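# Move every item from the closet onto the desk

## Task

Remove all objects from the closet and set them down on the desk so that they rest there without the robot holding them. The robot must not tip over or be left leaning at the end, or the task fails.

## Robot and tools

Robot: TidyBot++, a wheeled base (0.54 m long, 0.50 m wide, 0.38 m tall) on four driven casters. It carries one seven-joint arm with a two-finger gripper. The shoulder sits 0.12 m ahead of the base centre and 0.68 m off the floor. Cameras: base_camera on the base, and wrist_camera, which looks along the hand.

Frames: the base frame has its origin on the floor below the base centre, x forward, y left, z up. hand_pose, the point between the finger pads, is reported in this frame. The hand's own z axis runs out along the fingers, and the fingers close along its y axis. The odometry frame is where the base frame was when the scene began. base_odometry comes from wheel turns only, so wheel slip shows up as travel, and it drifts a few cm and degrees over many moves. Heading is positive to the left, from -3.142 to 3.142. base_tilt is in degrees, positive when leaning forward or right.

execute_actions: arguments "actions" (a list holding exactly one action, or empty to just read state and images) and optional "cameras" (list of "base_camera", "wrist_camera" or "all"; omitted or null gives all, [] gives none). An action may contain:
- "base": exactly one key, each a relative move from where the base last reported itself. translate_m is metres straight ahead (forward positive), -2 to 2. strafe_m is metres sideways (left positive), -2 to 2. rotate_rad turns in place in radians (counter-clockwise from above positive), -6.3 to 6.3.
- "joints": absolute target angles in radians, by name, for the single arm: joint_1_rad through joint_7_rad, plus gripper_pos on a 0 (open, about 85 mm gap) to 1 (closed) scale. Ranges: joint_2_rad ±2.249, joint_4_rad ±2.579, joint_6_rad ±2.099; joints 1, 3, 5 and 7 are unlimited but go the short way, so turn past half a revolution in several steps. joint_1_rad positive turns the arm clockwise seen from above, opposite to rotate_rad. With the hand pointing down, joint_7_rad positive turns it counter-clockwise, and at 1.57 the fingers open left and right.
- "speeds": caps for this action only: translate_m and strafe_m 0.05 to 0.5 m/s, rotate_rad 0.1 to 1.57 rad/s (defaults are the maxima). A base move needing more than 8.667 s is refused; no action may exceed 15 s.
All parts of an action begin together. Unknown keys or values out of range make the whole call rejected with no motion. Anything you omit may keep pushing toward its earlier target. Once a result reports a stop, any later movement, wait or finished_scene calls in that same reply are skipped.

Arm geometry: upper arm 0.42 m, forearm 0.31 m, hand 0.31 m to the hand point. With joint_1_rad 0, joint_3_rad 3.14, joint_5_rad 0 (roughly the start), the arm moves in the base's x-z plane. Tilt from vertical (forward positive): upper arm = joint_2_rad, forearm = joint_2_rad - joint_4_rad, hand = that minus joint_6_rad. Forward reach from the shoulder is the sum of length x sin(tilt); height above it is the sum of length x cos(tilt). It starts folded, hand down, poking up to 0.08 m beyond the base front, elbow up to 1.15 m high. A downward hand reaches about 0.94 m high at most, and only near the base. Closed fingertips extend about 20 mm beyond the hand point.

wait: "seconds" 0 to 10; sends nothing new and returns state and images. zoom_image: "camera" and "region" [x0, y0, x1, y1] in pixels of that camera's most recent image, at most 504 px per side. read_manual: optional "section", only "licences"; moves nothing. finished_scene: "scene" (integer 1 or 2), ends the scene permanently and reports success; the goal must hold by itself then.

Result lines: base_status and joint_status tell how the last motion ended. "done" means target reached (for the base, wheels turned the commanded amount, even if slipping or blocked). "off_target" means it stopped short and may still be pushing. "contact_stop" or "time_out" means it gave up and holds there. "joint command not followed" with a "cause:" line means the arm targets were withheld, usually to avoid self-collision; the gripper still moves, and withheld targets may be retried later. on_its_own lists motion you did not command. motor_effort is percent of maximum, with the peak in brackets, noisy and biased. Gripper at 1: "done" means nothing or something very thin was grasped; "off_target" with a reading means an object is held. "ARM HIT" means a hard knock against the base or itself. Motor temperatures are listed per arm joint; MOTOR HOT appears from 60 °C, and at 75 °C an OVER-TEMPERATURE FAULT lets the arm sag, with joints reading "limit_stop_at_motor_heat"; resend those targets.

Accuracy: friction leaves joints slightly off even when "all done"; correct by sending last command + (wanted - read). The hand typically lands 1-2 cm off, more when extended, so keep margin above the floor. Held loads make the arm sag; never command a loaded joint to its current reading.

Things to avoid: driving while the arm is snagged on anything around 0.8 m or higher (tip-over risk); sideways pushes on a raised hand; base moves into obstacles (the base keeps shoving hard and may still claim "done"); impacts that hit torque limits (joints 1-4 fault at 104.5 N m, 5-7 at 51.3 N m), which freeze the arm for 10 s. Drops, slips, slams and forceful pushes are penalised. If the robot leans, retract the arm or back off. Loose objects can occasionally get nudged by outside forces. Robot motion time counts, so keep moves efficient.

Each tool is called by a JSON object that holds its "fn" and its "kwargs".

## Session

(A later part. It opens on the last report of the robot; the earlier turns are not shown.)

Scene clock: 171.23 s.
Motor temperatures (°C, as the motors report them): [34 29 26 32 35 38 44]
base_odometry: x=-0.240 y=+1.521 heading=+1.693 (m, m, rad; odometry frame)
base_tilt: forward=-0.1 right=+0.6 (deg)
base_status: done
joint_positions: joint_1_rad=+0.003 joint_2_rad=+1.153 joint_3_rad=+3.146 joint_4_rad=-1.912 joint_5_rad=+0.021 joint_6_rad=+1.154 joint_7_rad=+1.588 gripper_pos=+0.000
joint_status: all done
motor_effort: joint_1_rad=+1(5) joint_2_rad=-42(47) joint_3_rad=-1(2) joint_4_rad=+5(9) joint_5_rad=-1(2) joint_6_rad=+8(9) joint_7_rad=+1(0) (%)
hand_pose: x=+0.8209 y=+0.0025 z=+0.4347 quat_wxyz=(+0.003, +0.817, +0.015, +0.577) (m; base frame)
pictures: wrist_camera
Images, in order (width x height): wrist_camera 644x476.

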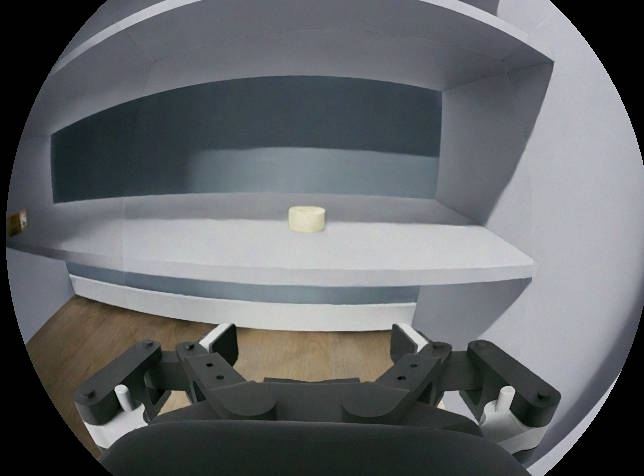

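{"fn": "execute_actions", "kwargs": {"actions": [{"base":{"translate_m":0.14},"speeds":{"translate_m":0.15},"joints":{"joint_2_rad":1.09,"joint_1_rad":-0.03}}], "cameras": ["wrist_camera"]}}

Scene clock: 176.00 s.
Motor temperatures (°C, as the motors report them): [34 30 26 32 35 38 44]
base_odometry: x=-0.257 y=+1.660 heading=+1.693 (m, m, rad; odometry frame)
base_tilt: forward=+0.0 right=+0.7 (deg)
base_status: done
joint_positions: joint_1_rad=-0.017 joint_2_rad=+1.110 joint_3_rad=+3.146 joint_4_rad=-1.918 joint_5_rad=+0.021 joint_6_rad=+1.154 joint_7_rad=+1.588 gripper_pos=+0.000
joint_status: all done
motor_effort: joint_1_rad=+0(2) joint_2_rad=-42(45) joint_3_rad=+0(1) joint_4_rad=+5(6) joint_5_rad=-1(1) joint_6_rad=+8(9) joint_7_rad=+0(0) (%)
hand_pose: x=+0.8282 y=+0.0168 z=+0.4633 quat_wxyz=(-0.003, +0.806, +0.023, +0.592) (m; base frame)
pictures: wrist_camera
Images, in order (width x height): wrist_camera 644x476.

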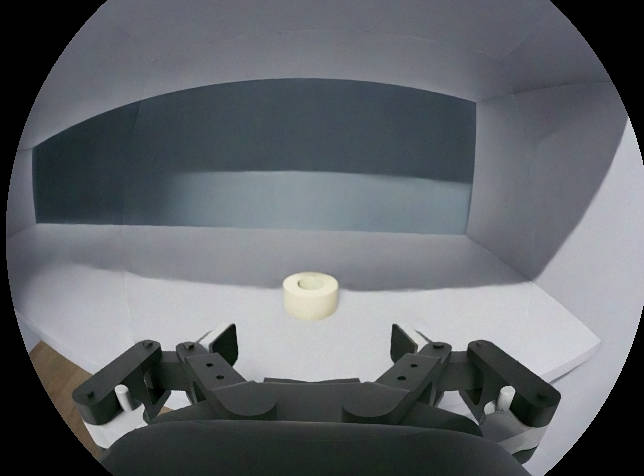

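{"fn": "execute_actions", "kwargs": {"actions": [{"base":{"translate_m":0.09},"speeds":{"translate_m":0.1},"joints":{"joint_2_rad":1.15}}], "cameras": ["wrist_camera"]}}

Scene clock: 181.40 s.
Motor temperatures (°C, as the motors report them): [34 30 26 32 35 38 44]
base_odometry: x=-0.268 y=+1.750 heading=+1.693 (m, m, rad; odometry frame)
base_tilt: forward=-0.1 right=+0.6 (deg)
base_status: done
joint_positions: joint_1_rad=-0.017 joint_2_rad=+1.133 joint_3_rad=+3.146 joint_4_rad=-1.920 joint_5_rad=+0.021 joint_6_rad=+1.154 joint_7_rad=+1.588 gripper_pos=+0.000
joint_status: all done
motor_effort: joint_1_rad=+0(1) joint_2_rad=-42(44) joint_3_rad=-1(1) joint_4_rad=+5(7) joint_5_rad=-1(1) joint_6_rad=+8(9) joint_7_rad=+0(1) (%)
hand_pose: x=+0.8224 y=+0.0167 z=+0.4464 quat_wxyz=(-0.003, +0.813, +0.023, +0.582) (m; base frame)
pictures: wrist_camera
Images, in order (width x height): wrist_camera 644x476.

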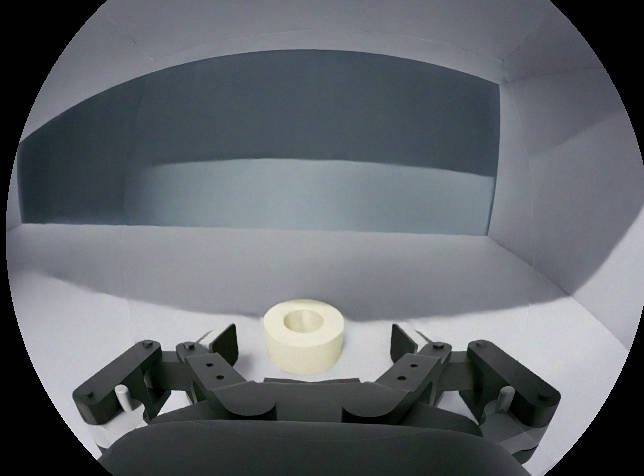

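{"fn": "execute_actions", "kwargs": {"actions": [{"base":{"translate_m":0.035},"speeds":{"translate_m":0.1},"joints":{"joint_2_rad":1.18}}], "cameras": ["wrist_camera"]}}

{"fn": "execute_actions", "kwargs": {"actions": [{"joints":{"gripper_pos":1}}], "cameras": ["wrist_camera"]}}

Scene clock: 186.53 s.
Motor temperatures (°C, as the motors report them): [34 30 26 32 35 38 44]
base_odometry: x=-0.272 y=+1.785 heading=+1.693 (m, m, rad; odometry frame)
base_tilt: forward=-0.1 right=+0.7 (deg)
base_status: done
joint_positions: joint_1_rad=-0.017 joint_2_rad=+1.158 joint_3_rad=+3.146 joint_4_rad=-1.920 joint_5_rad=+0.021 joint_6_rad=+1.154 joint_7_rad=+1.588 gripper_pos=+0.000
joint_status: all done
motor_effort: joint_1_rad=+0(1) joint_2_rad=-42(43) joint_3_rad=+0(1) joint_4_rad=+5(6) joint_5_rad=-1(1) joint_6_rad=+8(9) joint_7_rad=+0(1) (%)
hand_pose: x=+0.8164 y=+0.0166 z=+0.4292 quat_wxyz=(-0.003, +0.820, +0.023, +0.572) (m; base frame)
pictures: wrist_camera
Images, in order (width x height): wrist_camera 644x476.

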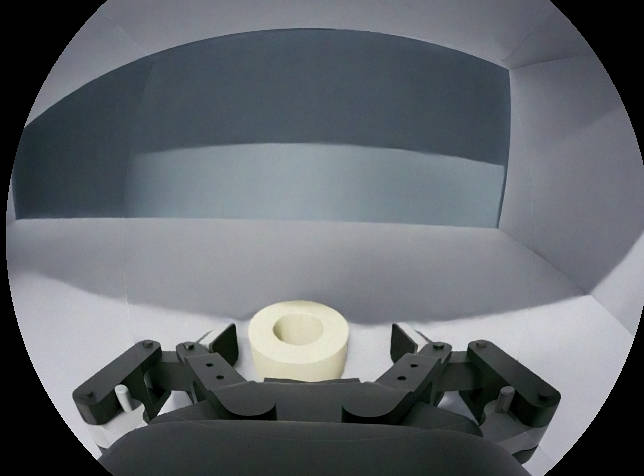

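Scene clock: 187.63 s.
Motor temperatures (°C, as the motors report them): [34 30 26 32 35 38 44]
base_odometry: x=-0.272 y=+1.785 heading=+1.693 (m, m, rad; odometry frame)
base_tilt: forward=-0.1 right=+0.7 (deg)
base_status: not commanded
joint_positions: joint_1_rad=-0.019 joint_2_rad=+1.158 joint_3_rad=+3.146 joint_4_rad=-1.920 joint_5_rad=+0.021 joint_6_rad=+1.165 joint_7_rad=+1.588 gripper_pos=+0.481
joint_status: gripper_pos off_target (ended at +0.481, target +1.000)
motor_effort: joint_1_rad=+1(1) joint_2_rad=-39(42) joint_3_rad=+0(0) joint_4_rad=+4(5) joint_5_rad=-1(2) joint_6_rad=+7(8) joint_7_rad=+1(0) (%)
hand_pose: x=+0.8175 y=+0.0183 z=+0.4325 quat_wxyz=(-0.004, +0.817, +0.024, +0.576) (m; base frame)
pictures: wrist_camera
Images, in order (width x height): wrist_camera 644x476.

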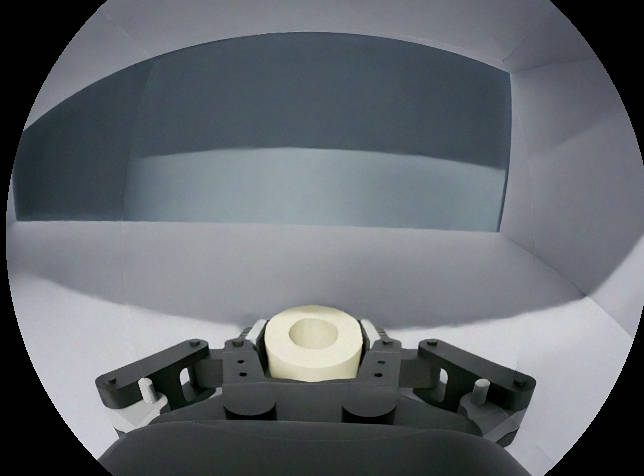

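{"fn": "execute_actions", "kwargs": {"actions": [{"joints":{"joint_2_rad":1.08}}], "cameras": []}}

{"fn": "execute_actions", "kwargs": {"actions": [{"base":{"translate_m":-0.7}}], "cameras": []}}

{"fn": "execute_actions", "kwargs": {"actions": [{"base":{"rotate_rad":3.14},"joints":{"joint_2_rad":0.1,"joint_4_rad":-1.2,"joint_6_rad":-0.6}}], "cameras": []}}

{"fn": "execute_actions", "kwargs": {"actions": [{"base":{"translate_m":1.0}}]}}

Scene clock: 195.73 s.
Motor temperatures (°C, as the motors report them): [34 30 26 32 35 38 44]
base_odometry: x=-0.272 y=+1.785 heading=+1.693 (m, m, rad; odometry frame)
base_tilt: forward=+0.0 right=+0.7 (deg)
base_status: not commanded
joint_positions: joint_1_rad=-0.019 joint_2_rad=+1.099 joint_3_rad=+3.146 joint_4_rad=-1.920 joint_5_rad=+0.021 joint_6_rad=+1.165 joint_7_rad=+1.588 gripper_pos=+0.481
joint_status: all done
motor_effort: joint_1_rad=+0(1) joint_2_rad=-43(45) joint_3_rad=+0(1) joint_4_rad=+6(6) joint_5_rad=-1(1) joint_6_rad=+9(9) joint_7_rad=+1(1) (%)
hand_pose: x=+0.8308 y=+0.0186 z=+0.4742 quat_wxyz=(-0.003, +0.799, +0.024, +0.600) (m; base frame)
pictures: none
No camera images: the call's "cameras" was empty. Leave "cameras" out to get every camera's image.

Scene clock: 198.57 s.
Motor temperatures (°C, as the motors report them): [34 30 26 32 35 38 44]
base_odometry: x=-0.186 y=+1.090 heading=+1.693 (m, m, rad; odometry frame)
base_tilt: forward=+0.0 right=+0.7 (deg)
base_status: done
joint_positions: joint_1_rad=-0.021 joint_2_rad=+1.099 joint_3_rad=+3.146 joint_4_rad=-1.922 joint_5_rad=+0.021 joint_6_rad=+1.165 joint_7_rad=+1.588 gripper_pos=+0.481
joint_status: not commanded
motor_effort: joint_1_rad=+0(2) joint_2_rad=-43(44) joint_3_rad=-1(1) joint_4_rad=+5(7) joint_5_rad=-1(2) joint_6_rad=+9(9) joint_7_rad=+0(1) (%)
hand_pose: x=+0.8303 y=+0.0195 z=+0.4738 quat_wxyz=(-0.004, +0.800, +0.025, +0.600) (m; base frame)
pictures: none
No camera images: the call's "cameras" was empty. Leave "cameras" out to get every camera's image.

Scene clock: 201.93 s.
Motor temperatures (°C, as the motors report them): [34 30 26 32 35 38 44]
base_odometry: x=-0.186 y=+1.090 heading=-1.450 (m, m, rad; odometry frame)
base_tilt: forward=+0.0 right=+0.6 (deg)
base_status: done
joint_positions: joint_1_rad=-0.032 joint_2_rad=+0.125 joint_3_rad=+3.141 joint_4_rad=-1.214 joint_5_rad=+0.021 joint_6_rad=-0.560 joint_7_rad=+1.588 gripper_pos=+0.481
joint_status: all done
motor_effort: joint_1_rad=+0(5) joint_2_rad=-28(47) joint_3_rad=+1(3) joint_4_rad=+19(18) joint_5_rad=-1(0) joint_6_rad=+9(9) joint_7_rad=+0(0) (%)
hand_pose: x=+0.7719 y=+0.0190 z=+1.0711 quat_wxyz=(+0.005, +0.813, +0.024, +0.582) (m; base frame)
pictures: none
No camera images: the call's "cameras" was empty. Leave "cameras" out to get every camera's image.

Scene clock: 205.30 s.
Motor temperatures (°C, as the motors report them): [34 30 26 32 35 38 44]
base_odometry: x=-0.065 y=+0.097 heading=-1.450 (m, m, rad; odometry frame)
base_tilt: forward=-0.1 right=+0.6 (deg)
base_status: done
joint_positions: joint_1_rad=-0.032 joint_2_rad=+0.115 joint_3_rad=+3.141 joint_4_rad=-1.214 joint_5_rad=+0.021 joint_6_rad=-0.565 joint_7_rad=+1.588 gripper_pos=+0.481
joint_status: not commanded
motor_effort: joint_1_rad=+0(0) joint_2_rad=-28(32) joint_3_rad=+0(0) joint_4_rad=+19(20) joint_5_rad=-1(1) joint_6_rad=+9(9) joint_7_rad=+0(0) (%)
hand_pose: x=+0.7672 y=+0.0188 z=+1.0766 quat_wxyz=(+0.005, +0.811, +0.024, +0.584) (m; base frame)
pictures: base_camera, wrist_camera
Images, in order (width x height): base_camera 644x364, wrist_camera 644x476.

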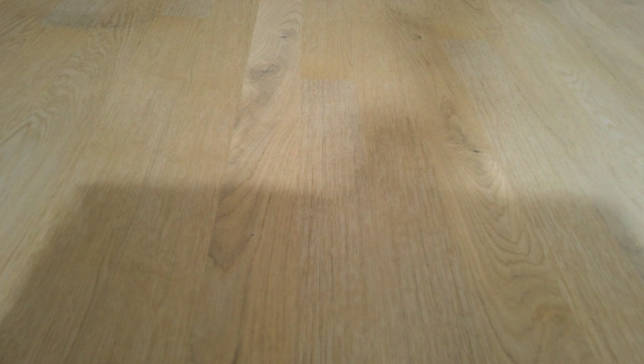

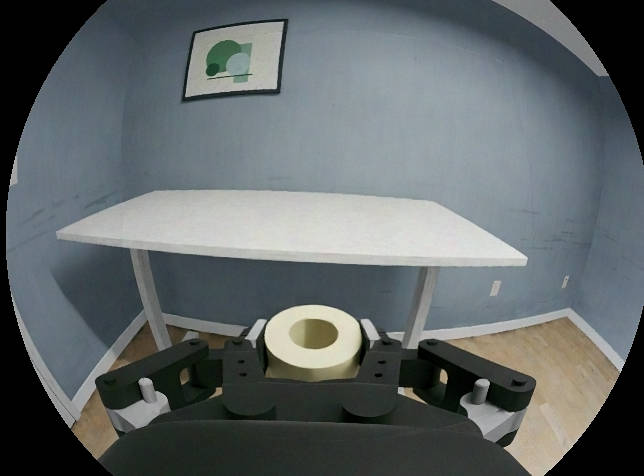

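{"fn": "execute_actions", "kwargs": {"actions": [{"base":{"translate_m":0.55}}], "cameras": ["wrist_camera"]}}

{"fn": "execute_actions", "kwargs": {"actions": [{"joints":{"joint_2_rad":0.2}}], "cameras": ["wrist_camera"]}}

Scene clock: 213.33 s.
Motor temperatures (°C, as the motors report them): [34 30 26 32 35 38 44]
base_odometry: x=+0.002 y=-0.449 heading=-1.449 (m, m, rad; odometry frame)
base_tilt: forward=-0.1 right=+0.7 (deg)
base_status: done
joint_positions: joint_1_rad=-0.032 joint_2_rad=+0.111 joint_3_rad=+3.141 joint_4_rad=-1.214 joint_5_rad=+0.021 joint_6_rad=-0.567 joint_7_rad=+1.588 gripper_pos=+0.481
joint_status: not commanded
motor_effort: joint_1_rad=+0(1) joint_2_rad=-28(31) joint_3_rad=+0(0) joint_4_rad=+19(20) joint_5_rad=-1(1) joint_6_rad=+9(9) joint_7_rad=+0(0) (%)
hand_pose: x=+0.7657 y=+0.0187 z=+1.0784 quat_wxyz=(+0.005, +0.811, +0.024, +0.585) (m; base frame)
pictures: wrist_camera
Images, in order (width x height): wrist_camera 644x476.

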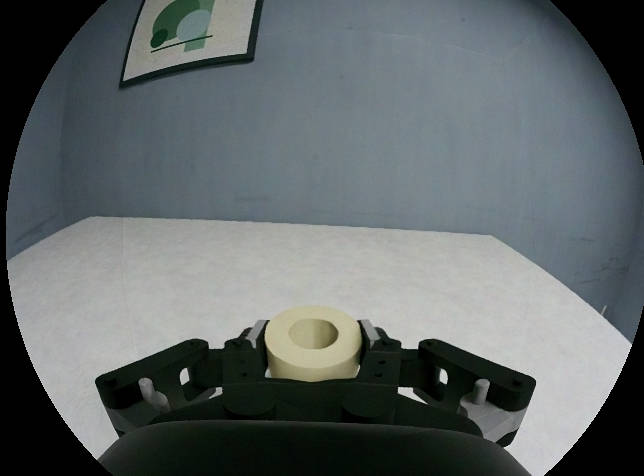

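Scene clock: 214.37 s.
Motor temperatures (°C, as the motors report them): [34 30 26 32 35 38 44]
base_odometry: x=+0.002 y=-0.449 heading=-1.449 (m, m, rad; odometry frame)
base_tilt: forward=+0.0 right=+0.7 (deg)
base_status: not commanded
joint_positions: joint_1_rad=-0.032 joint_2_rad=+0.191 joint_3_rad=+3.141 joint_4_rad=-1.213 joint_5_rad=+0.021 joint_6_rad=-0.567 joint_7_rad=+1.588 gripper_pos=+0.481
joint_status: all done
motor_effort: joint_1_rad=+0(0) joint_2_rad=-31(33) joint_3_rad=+0(0) joint_4_rad=+19(20) joint_5_rad=-1(1) joint_6_rad=+9(9) joint_7_rad=+0(0) (%)
hand_pose: x=+0.7952 y=+0.0197 z=+1.0265 quat_wxyz=(+0.005, +0.833, +0.025, +0.553) (m; base frame)
pictures: wrist_camera
Images, in order (width x height): wrist_camera 644x476.

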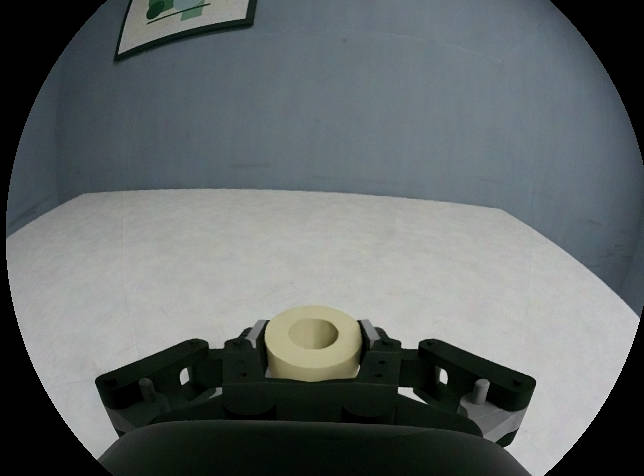

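{"fn": "execute_actions", "kwargs": {"actions": [{"joints":{"joint_2_rad":0.27,"joint_6_rad":-0.48}}], "cameras": []}}

Scene clock: 222.47 s.
Motor temperatures (°C, as the motors report them): [34 30 26 32 35 38 44]
base_odometry: x=+0.002 y=-0.449 heading=-1.449 (m, m, rad; odometry frame)
base_tilt: forward=-0.1 right=+0.7 (deg)
base_status: not commanded
joint_positions: joint_1_rad=-0.032 joint_2_rad=+0.257 joint_3_rad=+3.141 joint_4_rad=-1.212 joint_5_rad=+0.021 joint_6_rad=-0.520 joint_7_rad=+1.588 gripper_pos=+0.481
joint_status: all done
motor_effort: joint_1_rad=+0(0) joint_2_rad=-34(36) joint_3_rad=+0(0) joint_4_rad=+19(20) joint_5_rad=-1(1) joint_6_rad=+9(9) joint_7_rad=+1(0) (%)
hand_pose: x=+0.8229 y=+0.0208 z=+0.9938 quat_wxyz=(+0.005, +0.838, +0.025, +0.545) (m; base frame)
pictures: none
No camera images: the call's "cameras" was empty. Leave "cameras" out to get every camera's image.

{"fn": "execute_actions", "kwargs": {"actions": [{"joints":{"joint_2_rad":0.34,"joint_6_rad":-0.40}}], "cameras": []}}

Scene clock: 225.43 s.
Motor temperatures (°C, as the motors report them): [34 30 26 32 35 38 44]
base_odometry: x=+0.002 y=-0.449 heading=-1.449 (m, m, rad; odometry frame)
base_tilt: forward=-0.1 right=+0.7 (deg)
base_status: not commanded
joint_positions: joint_1_rad=-0.032 joint_2_rad=+0.313 joint_3_rad=+3.141 joint_4_rad=-1.211 joint_5_rad=+0.021 joint_6_rad=-0.429 joint_7_rad=+1.588 gripper_pos=+0.481
joint_status: all done
motor_effort: joint_1_rad=-1(0) joint_2_rad=-34(36) joint_3_rad=+0(0) joint_4_rad=+18(19) joint_5_rad=-1(1) joint_6_rad=+8(8) joint_7_rad=+0(0) (%)
hand_pose: x=+0.8509 y=+0.0222 z=+0.9813 quat_wxyz=(+0.005, +0.828, +0.026, +0.560) (m; base frame)
pictures: none
No camera images: the call's "cameras" was empty. Leave "cameras" out to get every camera's image.

{"fn": "execute_actions", "kwargs": {"actions": [{"joints":{"gripper_pos":0}}], "cameras": ["wrist_camera"]}}

{"fn": "execute_actions", "kwargs": {"actions": [{"base":{"translate_m":-0.3},"joints":{"joint_2_rad":0.25}}], "cameras": ["wrist_camera"]}}

{"fn": "execute_actions", "kwargs": {"actions": [{"base":{"rotate_rad":3.143},"joints":{"joint_1_rad":0,"joint_2_rad":-0.2,"joint_4_rad":-1.88,"joint_6_rad":0.19,"joint_7_rad":3.12,"gripper_pos":1}}], "cameras": []}}

{"fn": "execute_actions", "kwargs": {"actions": [{"base":{"strafe_m":0.358}}], "cameras": []}}

{"fn": "execute_actions", "kwargs": {"actions": [{"base":{"translate_m":1.56}}]}}

Scene clock: 239.67 s.
Motor temperatures (°C, as the motors report them): [34 30 26 32 35 38 44]
base_odometry: x=+0.002 y=-0.449 heading=-1.449 (m, m, rad; odometry frame)
base_tilt: forward=+0.0 right=+0.7 (deg)
base_status: not commanded
joint_positions: joint_1_rad=-0.032 joint_2_rad=+0.314 joint_3_rad=+3.141 joint_4_rad=-1.211 joint_5_rad=+0.021 joint_6_rad=-0.429 joint_7_rad=+1.588 gripper_pos=+0.000
joint_status: all done
motor_effort: joint_1_rad=+1(0) joint_2_rad=-35(35) joint_3_rad=+0(0) joint_4_rad=+19(19) joint_5_rad=-1(1) joint_6_rad=+8(8) joint_7_rad=+0(0) (%)
hand_pose: x=+0.8513 y=+0.0222 z=+0.9805 quat_wxyz=(+0.005, +0.828, +0.026, +0.560) (m; base frame)
pictures: wrist_camera
Images, in order (width x height): wrist_camera 644x476.

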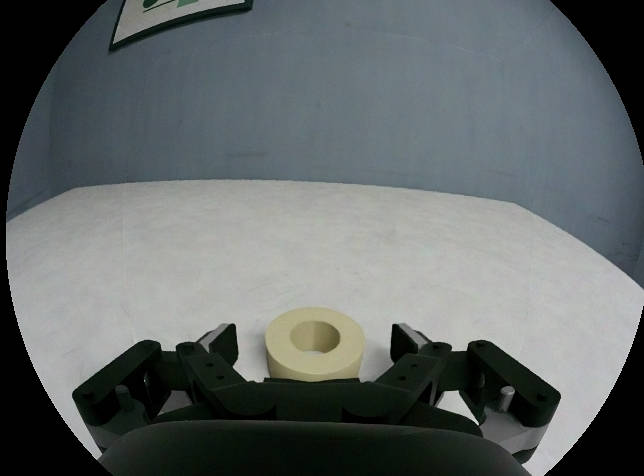

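Scene clock: 241.67 s.
Motor temperatures (°C, as the motors report them): [34 30 26 32 35 38 44]
base_odometry: x=-0.035 y=-0.151 heading=-1.448 (m, m, rad; odometry frame)
base_tilt: forward=-0.1 right=+0.7 (deg)
base_status: done
joint_positions: joint_1_rad=-0.032 joint_2_rad=+0.257 joint_3_rad=+3.141 joint_4_rad=-1.210 joint_5_rad=+0.021 joint_6_rad=-0.429 joint_7_rad=+1.588 gripper_pos=+0.000
joint_status: all done
motor_effort: joint_1_rad=+0(3) joint_2_rad=-32(41) joint_3_rad=+0(2) joint_4_rad=+19(20) joint_5_rad=-1(1) joint_6_rad=+9(9) joint_7_rad=+0(0) (%)
hand_pose: x=+0.8332 y=+0.0216 z=+1.0220 quat_wxyz=(+0.005, +0.812, +0.025, +0.583) (m; base frame)
pictures: wrist_camera
Images, in order (width x height): wrist_camera 644x476.

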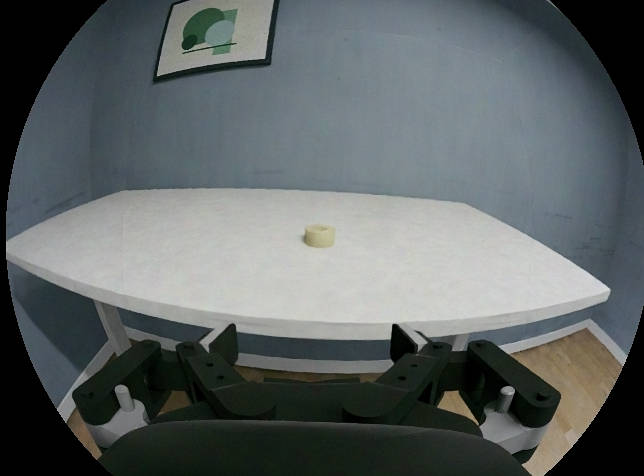

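Scene clock: 245.13 s.
Motor temperatures (°C, as the motors report them): [34 30 26 32 35 38 44]
base_odometry: x=-0.035 y=-0.151 heading=+1.695 (m, m, rad; odometry frame)
base_tilt: forward=-0.1 right=+0.6 (deg)
base_status: done
joint_positions: joint_1_rad=-0.015 joint_2_rad=-0.171 joint_3_rad=+3.140 joint_4_rad=-1.860 joint_5_rad=+0.021 joint_6_rad=+0.151 joint_7_rad=+3.084 gripper_pos=+0.999
joint_status: all done
motor_effort: joint_1_rad=+0(4) joint_2_rad=-16(34) joint_3_rad=+0(2) joint_4_rad=+19(19) joint_5_rad=-1(2) joint_6_rad=+9(9) joint_7_rad=+0(1) (%)
hand_pose: x=+0.6704 y=+0.0120 z=+1.0696 quat_wxyz=(+0.493, +0.496, +0.488, +0.522) (m; base frame)
pictures: none
No camera images: the call's "cameras" was empty. Leave "cameras" out to get every camera's image.

Scene clock: 247.20 s.
Motor temperatures (°C, as the motors report them): [34 30 26 32 35 38 44]
base_odometry: x=-0.390 y=-0.195 heading=+1.695 (m, m, rad; odometry frame)
base_tilt: forward=-0.1 right=+0.7 (deg)
base_status: done
joint_positions: joint_1_rad=-0.012 joint_2_rad=-0.172 joint_3_rad=+3.138 joint_4_rad=-1.860 joint_5_rad=+0.021 joint_6_rad=+0.151 joint_7_rad=+3.084 gripper_pos=+0.999
joint_status: not commanded
motor_effort: joint_1_rad=+1(1) joint_2_rad=-17(17) joint_3_rad=+0(3) joint_4_rad=+19(19) joint_5_rad=-1(2) joint_6_rad=+9(9) joint_7_rad=+0(0) (%)
hand_pose: x=+0.6703 y=+0.0113 z=+1.0696 quat_wxyz=(+0.494, +0.496, +0.488, +0.522) (m; base frame)
pictures: none
No camera images: the call's "cameras" was empty. Leave "cameras" out to get every camera's image.

Scene clock: 251.67 s.
Motor temperatures (°C, as the motors report them): [34 30 26 32 35 38 45]
base_odometry: x=-0.584 y=+1.353 heading=+1.695 (m, m, rad; odometry frame)
base_tilt: forward=-0.1 right=+0.6 (deg)
base_status: done
joint_positions: joint_1_rad=-0.012 joint_2_rad=-0.185 joint_3_rad=+3.138 joint_4_rad=-1.864 joint_5_rad=+0.021 joint_6_rad=+0.153 joint_7_rad=+3.084 gripper_pos=+0.999
joint_status: not commanded
motor_effort: joint_1_rad=+0(1) joint_2_rad=-16(19) joint_3_rad=+1(1) joint_4_rad=+19(20) joint_5_rad=-1(1) joint_6_rad=+9(9) joint_7_rad=+0(0) (%)
hand_pose: x=+0.6649 y=+0.0112 z=+1.0756 quat_wxyz=(+0.497, +0.493, +0.484, +0.525) (m; base frame)
pictures: base_camera, wrist_camera
Images, in order (width x height): base_camera 644x364, wrist_camera 644x476.

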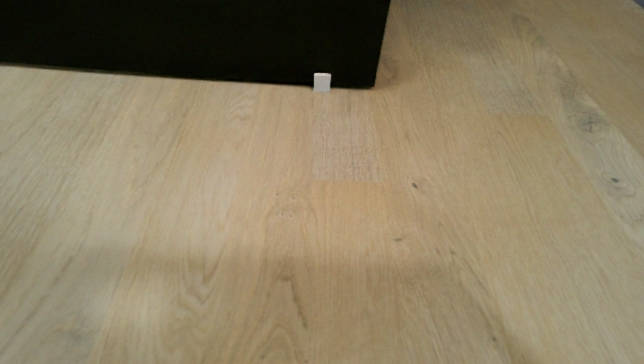

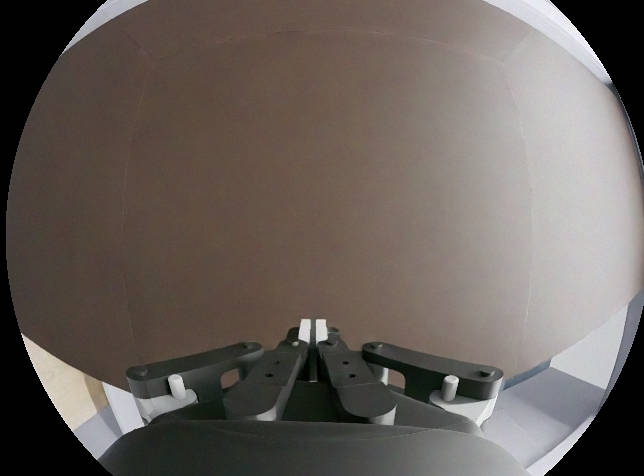

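{"fn": "execute_actions", "kwargs": {"actions": [{"base":{"rotate_rad":-0.045}}], "cameras": []}}

{"fn": "execute_actions", "kwargs": {"actions": [{"base":{"strafe_m":-0.04}}]}}

Scene clock: 255.53 s.
Motor temperatures (°C, as the motors report them): [34 30 26 32 35 38 45]
base_odometry: x=-0.584 y=+1.353 heading=+1.651 (m, m, rad; odometry frame)
base_tilt: forward=-0.1 right=+0.7 (deg)
base_status: done
joint_positions: joint_1_rad=-0.006 joint_2_rad=-0.185 joint_3_rad=+3.142 joint_4_rad=-1.864 joint_5_rad=+0.021 joint_6_rad=+0.153 joint_7_rad=+3.084 gripper_pos=+0.999
joint_status: not commanded
motor_effort: joint_1_rad=+0(1) joint_2_rad=-17(17) joint_3_rad=+1(3) joint_4_rad=+19(19) joint_5_rad=-1(1) joint_6_rad=+9(9) joint_7_rad=+0(1) (%)
hand_pose: x=+0.6650 y=+0.0058 z=+1.0756 quat_wxyz=(+0.499, +0.495, +0.482, +0.523) (m; base frame)
pictures: none
No camera images: the call's "cameras" was empty. Leave "cameras" out to get every camera's image.

Scene clock: 256.47 s.
Motor temperatures (°C, as the motors report them): [34 30 26 32 35 38 45]
base_odometry: x=-0.544 y=+1.356 heading=+1.651 (m, m, rad; odometry frame)
base_tilt: forward=-0.1 right=+0.7 (deg)
base_status: done
joint_positions: joint_1_rad=-0.005 joint_2_rad=-0.185 joint_3_rad=+3.143 joint_4_rad=-1.864 joint_5_rad=+0.021 joint_6_rad=+0.153 joint_7_rad=+3.084 gripper_pos=+0.999
joint_status: not commanded
motor_effort: joint_1_rad=+0(3) joint_2_rad=-16(18) joint_3_rad=+1(3) joint_4_rad=+19(20) joint_5_rad=-1(2) joint_6_rad=+9(10) joint_7_rad=+0(0) (%)
hand_pose: x=+0.6650 y=+0.0042 z=+1.0755 quat_wxyz=(+0.500, +0.496, +0.481, +0.522) (m; base frame)
pictures: base_camera, wrist_camera
Images, in order (width x height): base_camera 644x364, wrist_camera 644x476.

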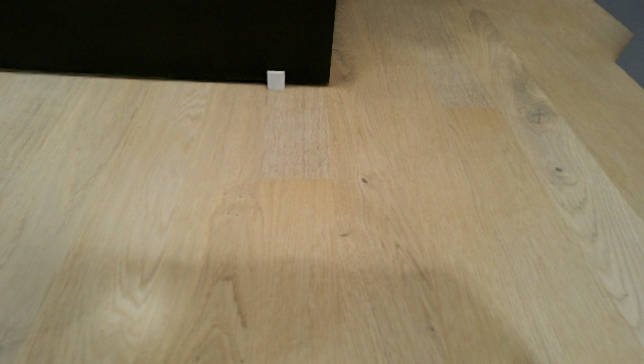

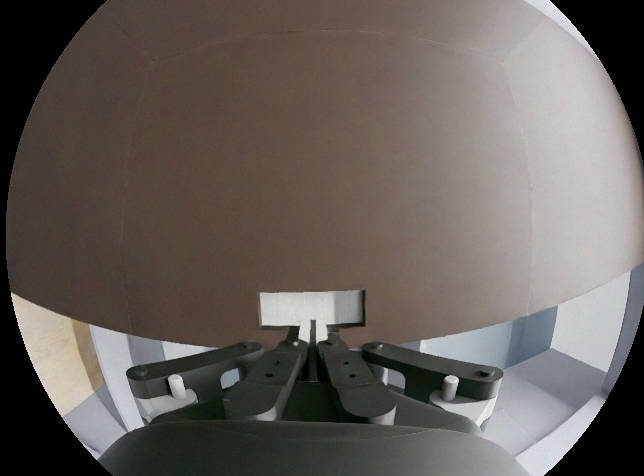

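{"fn": "execute_actions", "kwargs": {"actions": [{"base":{"strafe_m":-0.009},"speeds":{"strafe_m":0.05}}], "cameras": []}}

{"fn": "execute_actions", "kwargs": {"actions": [{"base":{"translate_m":0.065},"speeds":{"translate_m":0.08}}], "cameras": ["wrist_camera"]}}

{"fn": "execute_actions", "kwargs": {"actions": [{"base":{"translate_m":0.03},"speeds":{"translate_m":0.05}}], "cameras": ["wrist_camera"]}}

Scene clock: 263.97 s.
Motor temperatures (°C, as the motors report them): [34 30 26 32 35 38 45]
base_odometry: x=-0.535 y=+1.357 heading=+1.651 (m, m, rad; odometry frame)
base_tilt: forward=-0.1 right=+0.6 (deg)
base_status: done
joint_positions: joint_1_rad=-0.005 joint_2_rad=-0.185 joint_3_rad=+3.143 joint_4_rad=-1.864 joint_5_rad=+0.021 joint_6_rad=+0.153 joint_7_rad=+3.084 gripper_pos=+0.999
joint_status: not commanded
motor_effort: joint_1_rad=+0(2) joint_2_rad=-16(17) joint_3_rad=+1(3) joint_4_rad=+19(20) joint_5_rad=-2(1) joint_6_rad=+9(9) joint_7_rad=+0(0) (%)
hand_pose: x=+0.6651 y=+0.0039 z=+1.0755 quat_wxyz=(+0.500, +0.496, +0.481, +0.522) (m; base frame)
pictures: none
No camera images: the call's "cameras" was empty. Leave "cameras" out to get every camera's image.

Scene clock: 265.30 s.
Motor temperatures (°C, as the motors report them): [34 30 26 32 35 38 45]
base_odometry: x=-0.540 y=+1.422 heading=+1.651 (m, m, rad; odometry frame)
base_tilt: forward=-0.1 right=+0.7 (deg)
base_status: done
joint_positions: joint_1_rad=-0.005 joint_2_rad=-0.188 joint_3_rad=+3.143 joint_4_rad=-1.864 joint_5_rad=+0.021 joint_6_rad=+0.153 joint_7_rad=+3.084 gripper_pos=+0.999
joint_status: not commanded
motor_effort: joint_1_rad=+1(0) joint_2_rad=-15(20) joint_3_rad=+0(0) joint_4_rad=+19(20) joint_5_rad=-1(1) joint_6_rad=+9(10) joint_7_rad=+0(0) (%)
hand_pose: x=+0.6640 y=+0.0039 z=+1.0767 quat_wxyz=(+0.501, +0.495, +0.480, +0.523) (m; base frame)
pictures: wrist_camera
Images, in order (width x height): wrist_camera 644x476.

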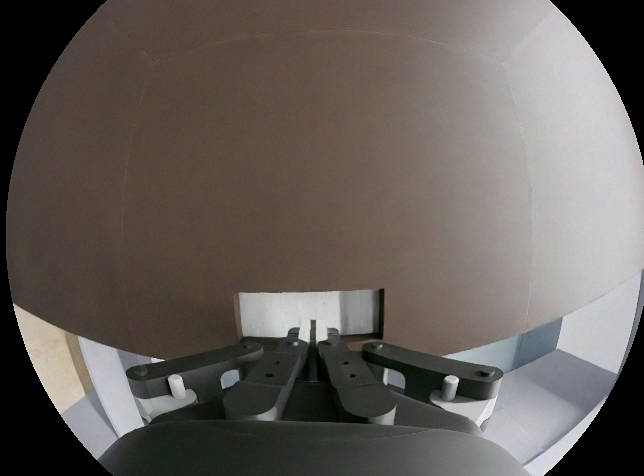

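Scene clock: 266.33 s.
Motor temperatures (°C, as the motors report them): [34 30 26 32 35 38 45]
base_odometry: x=-0.543 y=+1.452 heading=+1.651 (m, m, rad; odometry frame)
base_tilt: forward=-0.1 right=+0.7 (deg)
base_status: done
joint_positions: joint_1_rad=-0.005 joint_2_rad=-0.249 joint_3_rad=+3.143 joint_4_rad=-1.913 joint_5_rad=+0.021 joint_6_rad=+0.154 joint_7_rad=+3.084 gripper_pos=+0.999
joint_status: not commanded
motor_effort: joint_1_rad=-1(1) joint_2_rad=-3(16) joint_3_rad=-1(1) joint_4_rad=+26(28) joint_5_rad=-1(1) joint_6_rad=+14(16) joint_7_rad=+0(0) (%)
hand_pose: x=+0.6392 y=+0.0038 z=+1.0790 quat_wxyz=(+0.504, +0.492, +0.477, +0.526) (m; base frame)
pictures: wrist_camera
Images, in order (width x height): wrist_camera 644x476.

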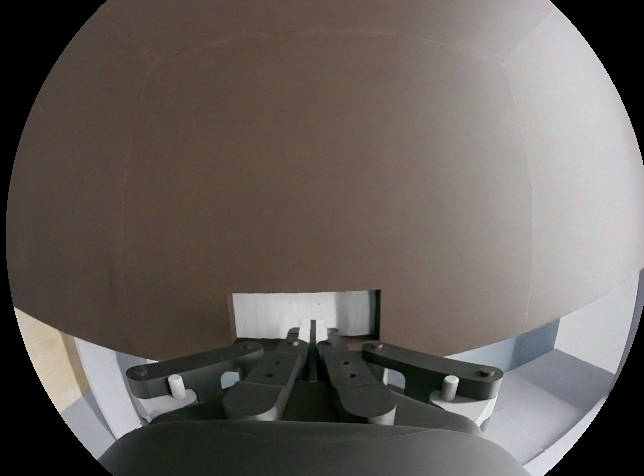

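Resting on the rim. Back off, shift left.

{"fn": "execute_actions", "kwargs": {"actions": [{"base":{"translate_m":-0.035},"speeds":{"translate_m":0.08}}], "cameras": []}}

{"fn": "execute_actions", "kwargs": {"actions": [{"base":{"strafe_m":0.014},"speeds":{"strafe_m":0.05}}], "cameras": []}}

{"fn": "execute_actions", "kwargs": {"actions": [{"base":{"translate_m":0.04},"speeds":{"translate_m":0.05}}], "cameras": ["wrist_camera"]}}

Scene clock: 273.47 s.
Motor temperatures (°C, as the motors report them): [34 30 26 32 35 38 45]
base_odometry: x=-0.540 y=+1.417 heading=+1.651 (m, m, rad; odometry frame)
base_tilt: forward=-0.1 right=+0.6 (deg)
base_status: done
joint_positions: joint_1_rad=-0.005 joint_2_rad=-0.210 joint_3_rad=+3.143 joint_4_rad=-1.882 joint_5_rad=+0.021 joint_6_rad=+0.154 joint_7_rad=+3.084 gripper_pos=+0.999
joint_status: not commanded
motor_effort: joint_1_rad=+0(1) joint_2_rad=-15(18) joint_3_rad=+1(0) joint_4_rad=+19(25) joint_5_rad=-1(1) joint_6_rad=+9(14) joint_7_rad=+0(1) (%)
hand_pose: x=+0.6550 y=+0.0038 z=+1.0778 quat_wxyz=(+0.502, +0.494, +0.479, +0.524) (m; base frame)
pictures: none
No camera images: the call's "cameras" was empty. Leave "cameras" out to get every camera's image.

Scene clock: 274.20 s.
Motor temperatures (°C, as the motors report them): [34 30 26 32 35 38 45]
base_odometry: x=-0.554 y=+1.416 heading=+1.651 (m, m, rad; odometry frame)
base_tilt: forward=+0.0 right=+0.7 (deg)
base_status: done
joint_positions: joint_1_rad=-0.005 joint_2_rad=-0.210 joint_3_rad=+3.143 joint_4_rad=-1.882 joint_5_rad=+0.021 joint_6_rad=+0.154 joint_7_rad=+3.084 gripper_pos=+0.999
joint_status: not commanded
motor_effort: joint_1_rad=+0(2) joint_2_rad=-15(16) joint_3_rad=+2(2) joint_4_rad=+19(20) joint_5_rad=-1(1) joint_6_rad=+9(9) joint_7_rad=+1(0) (%)
hand_pose: x=+0.6550 y=+0.0039 z=+1.0778 quat_wxyz=(+0.502, +0.494, +0.479, +0.524) (m; base frame)
pictures: none
No camera images: the call's "cameras" was empty. Leave "cameras" out to get every camera's image.

Scene clock: 275.40 s.
Motor temperatures (°C, as the motors report them): [34 30 26 32 35 38 45]
base_odometry: x=-0.557 y=+1.455 heading=+1.651 (m, m, rad; odometry frame)
base_tilt: forward=-0.1 right=+0.7 (deg)
base_status: done
joint_positions: joint_1_rad=-0.005 joint_2_rad=-0.232 joint_3_rad=+3.143 joint_4_rad=-1.900 joint_5_rad=+0.021 joint_6_rad=+0.154 joint_7_rad=+3.084 gripper_pos=+0.999
joint_status: not commanded
motor_effort: joint_1_rad=+0(1) joint_2_rad=-7(16) joint_3_rad=+0(1) joint_4_rad=+22(27) joint_5_rad=-1(1) joint_6_rad=+11(16) joint_7_rad=+0(0) (%)
hand_pose: x=+0.6461 y=+0.0038 z=+1.0781 quat_wxyz=(+0.503, +0.493, +0.478, +0.525) (m; base frame)
pictures: wrist_camera
Images, in order (width x height): wrist_camera 644x476.

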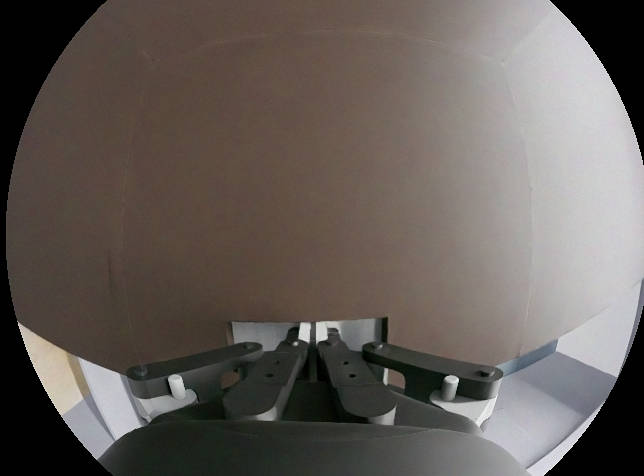

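{"fn": "execute_actions", "kwargs": {"actions": [{"base":{"strafe_m":-0.53},"speeds":{"strafe_m":0.12}}]}}

Scene clock: 282.83 s.
Motor temperatures (°C, as the motors report them): [34 30 26 32 35 38 45]
base_odometry: x=-0.029 y=+1.498 heading=+1.651 (m, m, rad; odometry frame)
base_tilt: forward=+0.0 right=+0.7 (deg)
base_status: done
joint_positions: joint_1_rad=-0.011 joint_2_rad=-0.226 joint_3_rad=+3.133 joint_4_rad=-1.893 joint_5_rad=+0.021 joint_6_rad=+0.155 joint_7_rad=+3.084 gripper_pos=+0.999
joint_status: not commanded
motor_effort: joint_1_rad=+0(7) joint_2_rad=-14(15) joint_3_rad=+0(7) joint_4_rad=+19(22) joint_5_rad=-1(2) joint_6_rad=+9(11) joint_7_rad=+1(0) (%)
hand_pose: x=+0.6480 y=+0.0134 z=+1.0798 quat_wxyz=(+0.499, +0.488, +0.482, +0.529) (m; base frame)
pictures: base_camera, wrist_camera
Images, in order (width x height): base_camera 644x364, wrist_camera 644x476.

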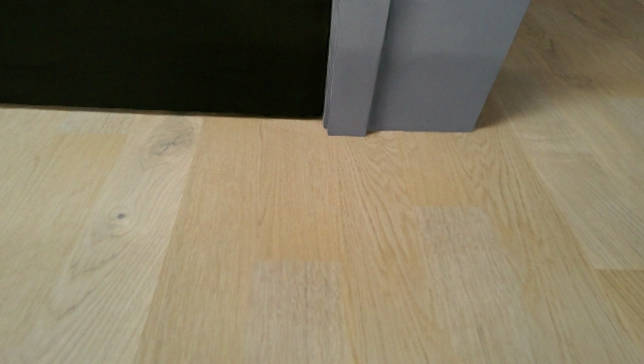

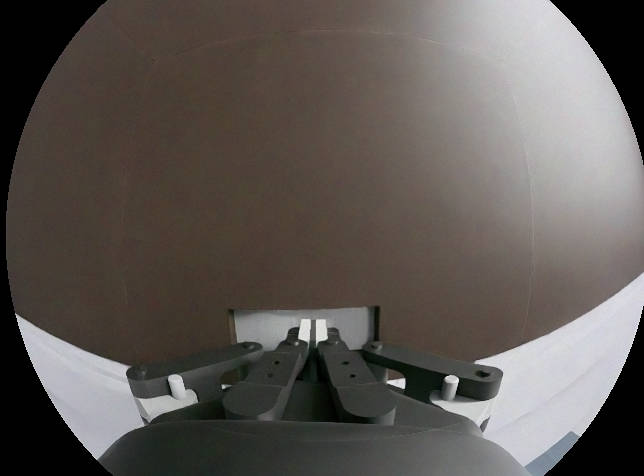

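{"fn": "execute_actions", "kwargs": {"actions": [{"base":{"translate_m":-0.08},"joints":{"joint_7_rad":1.57}}], "cameras": []}}

{"fn": "execute_actions", "kwargs": {"actions": [{"base":{"strafe_m":1.14},"joints":{"joint_7_rad":0.0}}]}}

Scene clock: 290.07 s.
Motor temperatures (°C, as the motors report them): [34 30 26 32 35 38 45]
base_odometry: x=-0.022 y=+1.418 heading=+1.651 (m, m, rad; odometry frame)
base_tilt: forward=-0.1 right=+0.7 (deg)
base_status: done
joint_positions: joint_1_rad=-0.011 joint_2_rad=-0.215 joint_3_rad=+3.133 joint_4_rad=-1.893 joint_5_rad=+0.021 joint_6_rad=+0.155 joint_7_rad=+1.588 gripper_pos=+0.999
joint_status: all done
motor_effort: joint_1_rad=+1(1) joint_2_rad=-15(17) joint_3_rad=+1(1) joint_4_rad=+19(20) joint_5_rad=-1(1) joint_6_rad=+9(10) joint_7_rad=+0(1) (%)
hand_pose: x=+0.6524 y=+0.0135 z=+1.0740 quat_wxyz=(+0.006, +0.690, +0.022, +0.724) (m; base frame)
pictures: none
No camera images: the call's "cameras" was empty. Leave "cameras" out to get every camera's image.

Scene clock: 293.70 s.
Motor temperatures (°C, as the motors report them): [34 30 26 32 35 38 45]
base_odometry: x=-1.159 y=+1.326 heading=+1.651 (m, m, rad; odometry frame)
base_tilt: forward=-0.1 right=+0.6 (deg)
base_status: done
joint_positions: joint_1_rad=-0.011 joint_2_rad=-0.215 joint_3_rad=+3.134 joint_4_rad=-1.893 joint_5_rad=+0.021 joint_6_rad=+0.155 joint_7_rad=+0.018 gripper_pos=+0.999
joint_status: all done
motor_effort: joint_1_rad=+0(0) joint_2_rad=-14(16) joint_3_rad=+1(2) joint_4_rad=+19(19) joint_5_rad=-1(1) joint_6_rad=+9(9) joint_7_rad=+1(1) (%)
hand_pose: x=+0.6524 y=+0.0128 z=+1.0740 quat_wxyz=(-0.507, +0.503, -0.473, +0.516) (m; base frame)
pictures: base_camera, wrist_camera
Images, in order (width x height): base_camera 644x364, wrist_camera 644x476.

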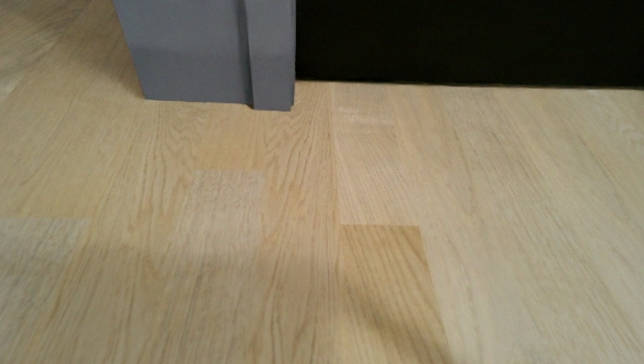

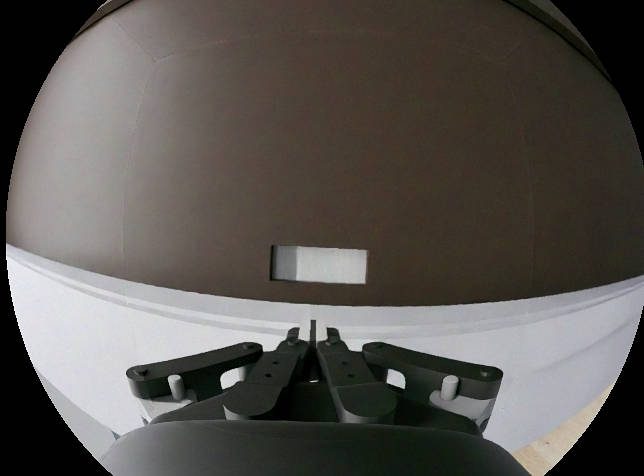

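{"fn": "execute_actions", "kwargs": {"actions": [{"base":{"strafe_m":-0.043},"speeds":{"strafe_m":0.08}}], "cameras": []}}

{"fn": "execute_actions", "kwargs": {"actions": [{"base":{"translate_m":0.07},"speeds":{"translate_m":0.08}}], "cameras": ["wrist_camera"]}}

Scene clock: 298.47 s.
Motor temperatures (°C, as the motors report them): [34 30 26 32 35 38 45]
base_odometry: x=-1.116 y=+1.330 heading=+1.652 (m, m, rad; odometry frame)
base_tilt: forward=-0.1 right=+0.6 (deg)
base_status: done
joint_positions: joint_1_rad=-0.010 joint_2_rad=-0.215 joint_3_rad=+3.135 joint_4_rad=-1.893 joint_5_rad=+0.021 joint_6_rad=+0.155 joint_7_rad=+0.018 gripper_pos=+0.999
joint_status: not commanded
motor_effort: joint_1_rad=+1(2) joint_2_rad=-14(15) joint_3_rad=+1(3) joint_4_rad=+19(20) joint_5_rad=-1(1) joint_6_rad=+9(9) joint_7_rad=+0(0) (%)
hand_pose: x=+0.6525 y=+0.0116 z=+1.0740 quat_wxyz=(-0.507, +0.502, -0.473, +0.517) (m; base frame)
pictures: none
No camera images: the call's "cameras" was empty. Leave "cameras" out to get every camera's image.

Scene clock: 299.87 s.
Motor temperatures (°C, as the motors report them): [34 30 26 32 35 38 45]
base_odometry: x=-1.122 y=+1.400 heading=+1.652 (m, m, rad; odometry frame)
base_tilt: forward=+0.0 right=+0.6 (deg)
base_status: done
joint_positions: joint_1_rad=-0.010 joint_2_rad=-0.213 joint_3_rad=+3.135 joint_4_rad=-1.893 joint_5_rad=+0.021 joint_6_rad=+0.155 joint_7_rad=+0.018 gripper_pos=+0.999
joint_status: not commanded
motor_effort: joint_1_rad=+1(0) joint_2_rad=-16(18) joint_3_rad=+0(1) joint_4_rad=+19(20) joint_5_rad=-1(1) joint_6_rad=+9(10) joint_7_rad=+0(0) (%)
hand_pose: x=+0.6534 y=+0.0117 z=+1.0729 quat_wxyz=(-0.506, +0.503, -0.474, +0.516) (m; base frame)
pictures: wrist_camera
Images, in order (width x height): wrist_camera 644x476.

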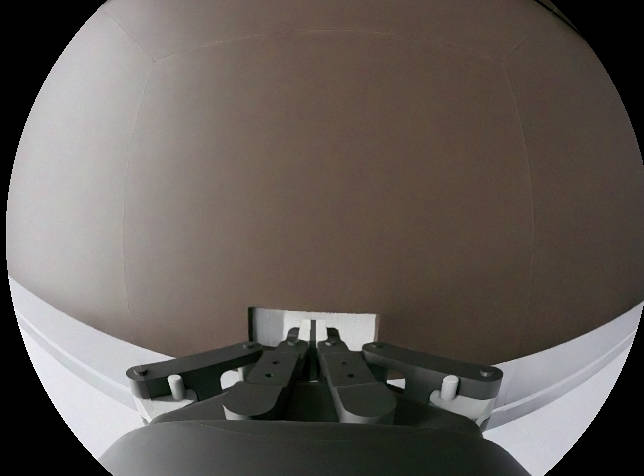

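{"fn": "execute_actions", "kwargs": {"actions": [{"base":{"strafe_m":0.008},"speeds":{"strafe_m":0.05}}], "cameras": []}}

{"fn": "execute_actions", "kwargs": {"actions": [{"base":{"translate_m":0.045},"speeds":{"translate_m":0.05}}], "cameras": ["wrist_camera"]}}

Scene clock: 303.93 s.
Motor temperatures (°C, as the motors report them): [34 30 26 32 35 38 45]
base_odometry: x=-1.130 y=+1.399 heading=+1.652 (m, m, rad; odometry frame)
base_tilt: forward=-0.1 right=+0.6 (deg)
base_status: done
joint_positions: joint_1_rad=-0.010 joint_2_rad=-0.213 joint_3_rad=+3.136 joint_4_rad=-1.893 joint_5_rad=+0.021 joint_6_rad=+0.155 joint_7_rad=+0.018 gripper_pos=+0.999
joint_status: not commanded
motor_effort: joint_1_rad=+0(2) joint_2_rad=-15(17) joint_3_rad=+1(2) joint_4_rad=+19(20) joint_5_rad=-1(1) joint_6_rad=+9(9) joint_7_rad=+1(1) (%)
hand_pose: x=+0.6534 y=+0.0113 z=+1.0729 quat_wxyz=(-0.506, +0.503, -0.474, +0.517) (m; base frame)
pictures: none
No camera images: the call's "cameras" was empty. Leave "cameras" out to get every camera's image.

Scene clock: 305.37 s.
Motor temperatures (°C, as the motors report them): [34 30 26 32 35 38 45]
base_odometry: x=-1.133 y=+1.444 heading=+1.652 (m, m, rad; odometry frame)
base_tilt: forward=-0.1 right=+0.7 (deg)
base_status: done
joint_positions: joint_1_rad=-0.010 joint_2_rad=-0.230 joint_3_rad=+3.136 joint_4_rad=-1.904 joint_5_rad=+0.021 joint_6_rad=+0.155 joint_7_rad=+0.018 gripper_pos=+0.999
joint_status: not commanded
motor_effort: joint_1_rad=+0(0) joint_2_rad=-9(17) joint_3_rad=+1(1) joint_4_rad=+23(26) joint_5_rad=-1(1) joint_6_rad=+12(15) joint_7_rad=+1(0) (%)
hand_pose: x=+0.6464 y=+0.0113 z=+1.0754 quat_wxyz=(-0.508, +0.501, -0.472, +0.518) (m; base frame)
pictures: wrist_camera
Images, in order (width x height): wrist_camera 644x476.

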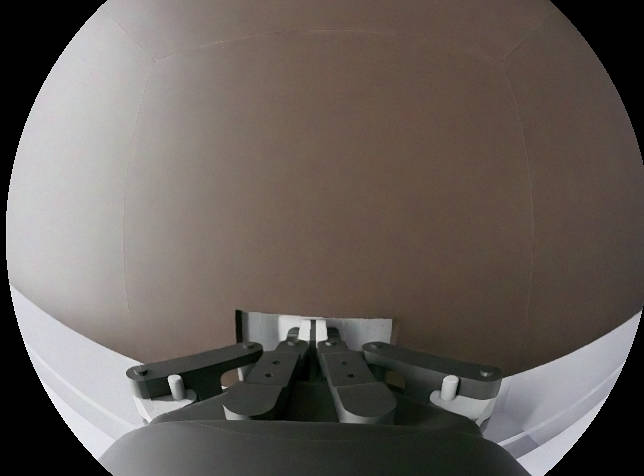

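{"fn": "execute_actions", "kwargs": {"actions": [{"base":{"translate_m":0.008},"speeds":{"translate_m":0.05}}], "cameras": []}}

{"fn": "execute_actions", "kwargs": {"actions": [{"base":{"strafe_m":-0.44},"speeds":{"strafe_m":0.12}}]}}

Scene clock: 311.10 s.
Motor temperatures (°C, as the motors report them): [34 30 26 32 35 38 45]
base_odometry: x=-1.134 y=+1.452 heading=+1.652 (m, m, rad; odometry frame)
base_tilt: forward=-0.1 right=+0.7 (deg)
base_status: done
joint_positions: joint_1_rad=-0.010 joint_2_rad=-0.248 joint_3_rad=+3.136 joint_4_rad=-1.919 joint_5_rad=+0.021 joint_6_rad=+0.155 joint_7_rad=+0.018 gripper_pos=+0.999
joint_status: not commanded
motor_effort: joint_1_rad=+0(2) joint_2_rad=-4(9) joint_3_rad=+0(0) joint_4_rad=+27(30) joint_5_rad=-1(1) joint_6_rad=+15(18) joint_7_rad=+1(0) (%)
hand_pose: x=+0.6391 y=+0.0111 z=+1.0754 quat_wxyz=(-0.508, +0.500, -0.471, +0.519) (m; base frame)
pictures: none
No camera images: the call's "cameras" was empty. Leave "cameras" out to get every camera's image.

Scene clock: 315.40 s.
Motor temperatures (°C, as the motors report them): [34 30 26 32 35 38 45]
base_odometry: x=-0.695 y=+1.487 heading=+1.652 (m, m, rad; odometry frame)
base_tilt: forward=-0.1 right=+0.7 (deg)
base_status: done
joint_positions: joint_1_rad=-0.025 joint_2_rad=-0.234 joint_3_rad=+3.115 joint_4_rad=-1.902 joint_5_rad=+0.021 joint_6_rad=+0.155 joint_7_rad=+0.018 gripper_pos=+0.999
joint_status: not commanded
motor_effort: joint_1_rad=+3(10) joint_2_rad=-9(13) joint_3_rad=+3(11) joint_4_rad=+24(26) joint_5_rad=-1(2) joint_6_rad=+13(15) joint_7_rad=+1(1) (%)
hand_pose: x=+0.6438 y=+0.0315 z=+1.0783 quat_wxyz=(-0.517, +0.509, -0.461, +0.512) (m; base frame)
pictures: base_camera, wrist_camera
Images, in order (width x height): base_camera 644x364, wrist_camera 644x476.

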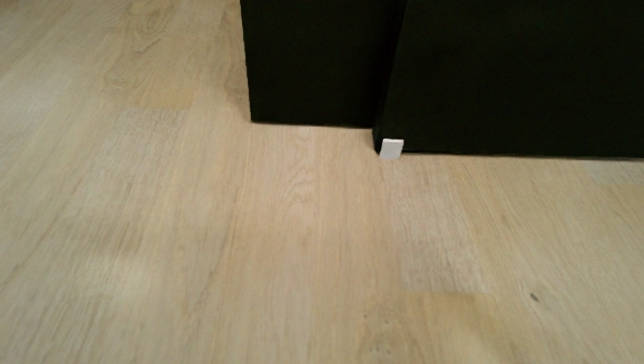

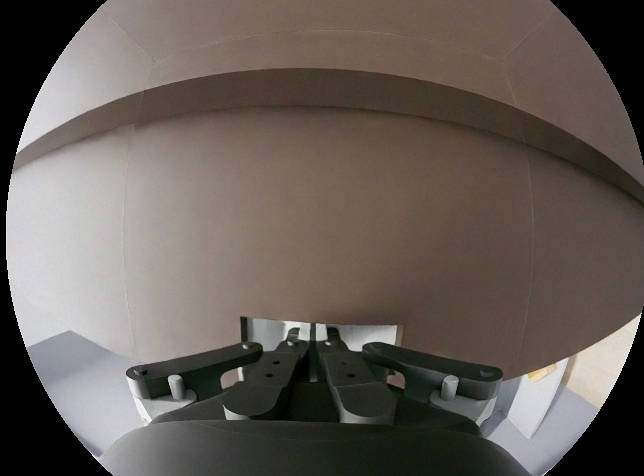

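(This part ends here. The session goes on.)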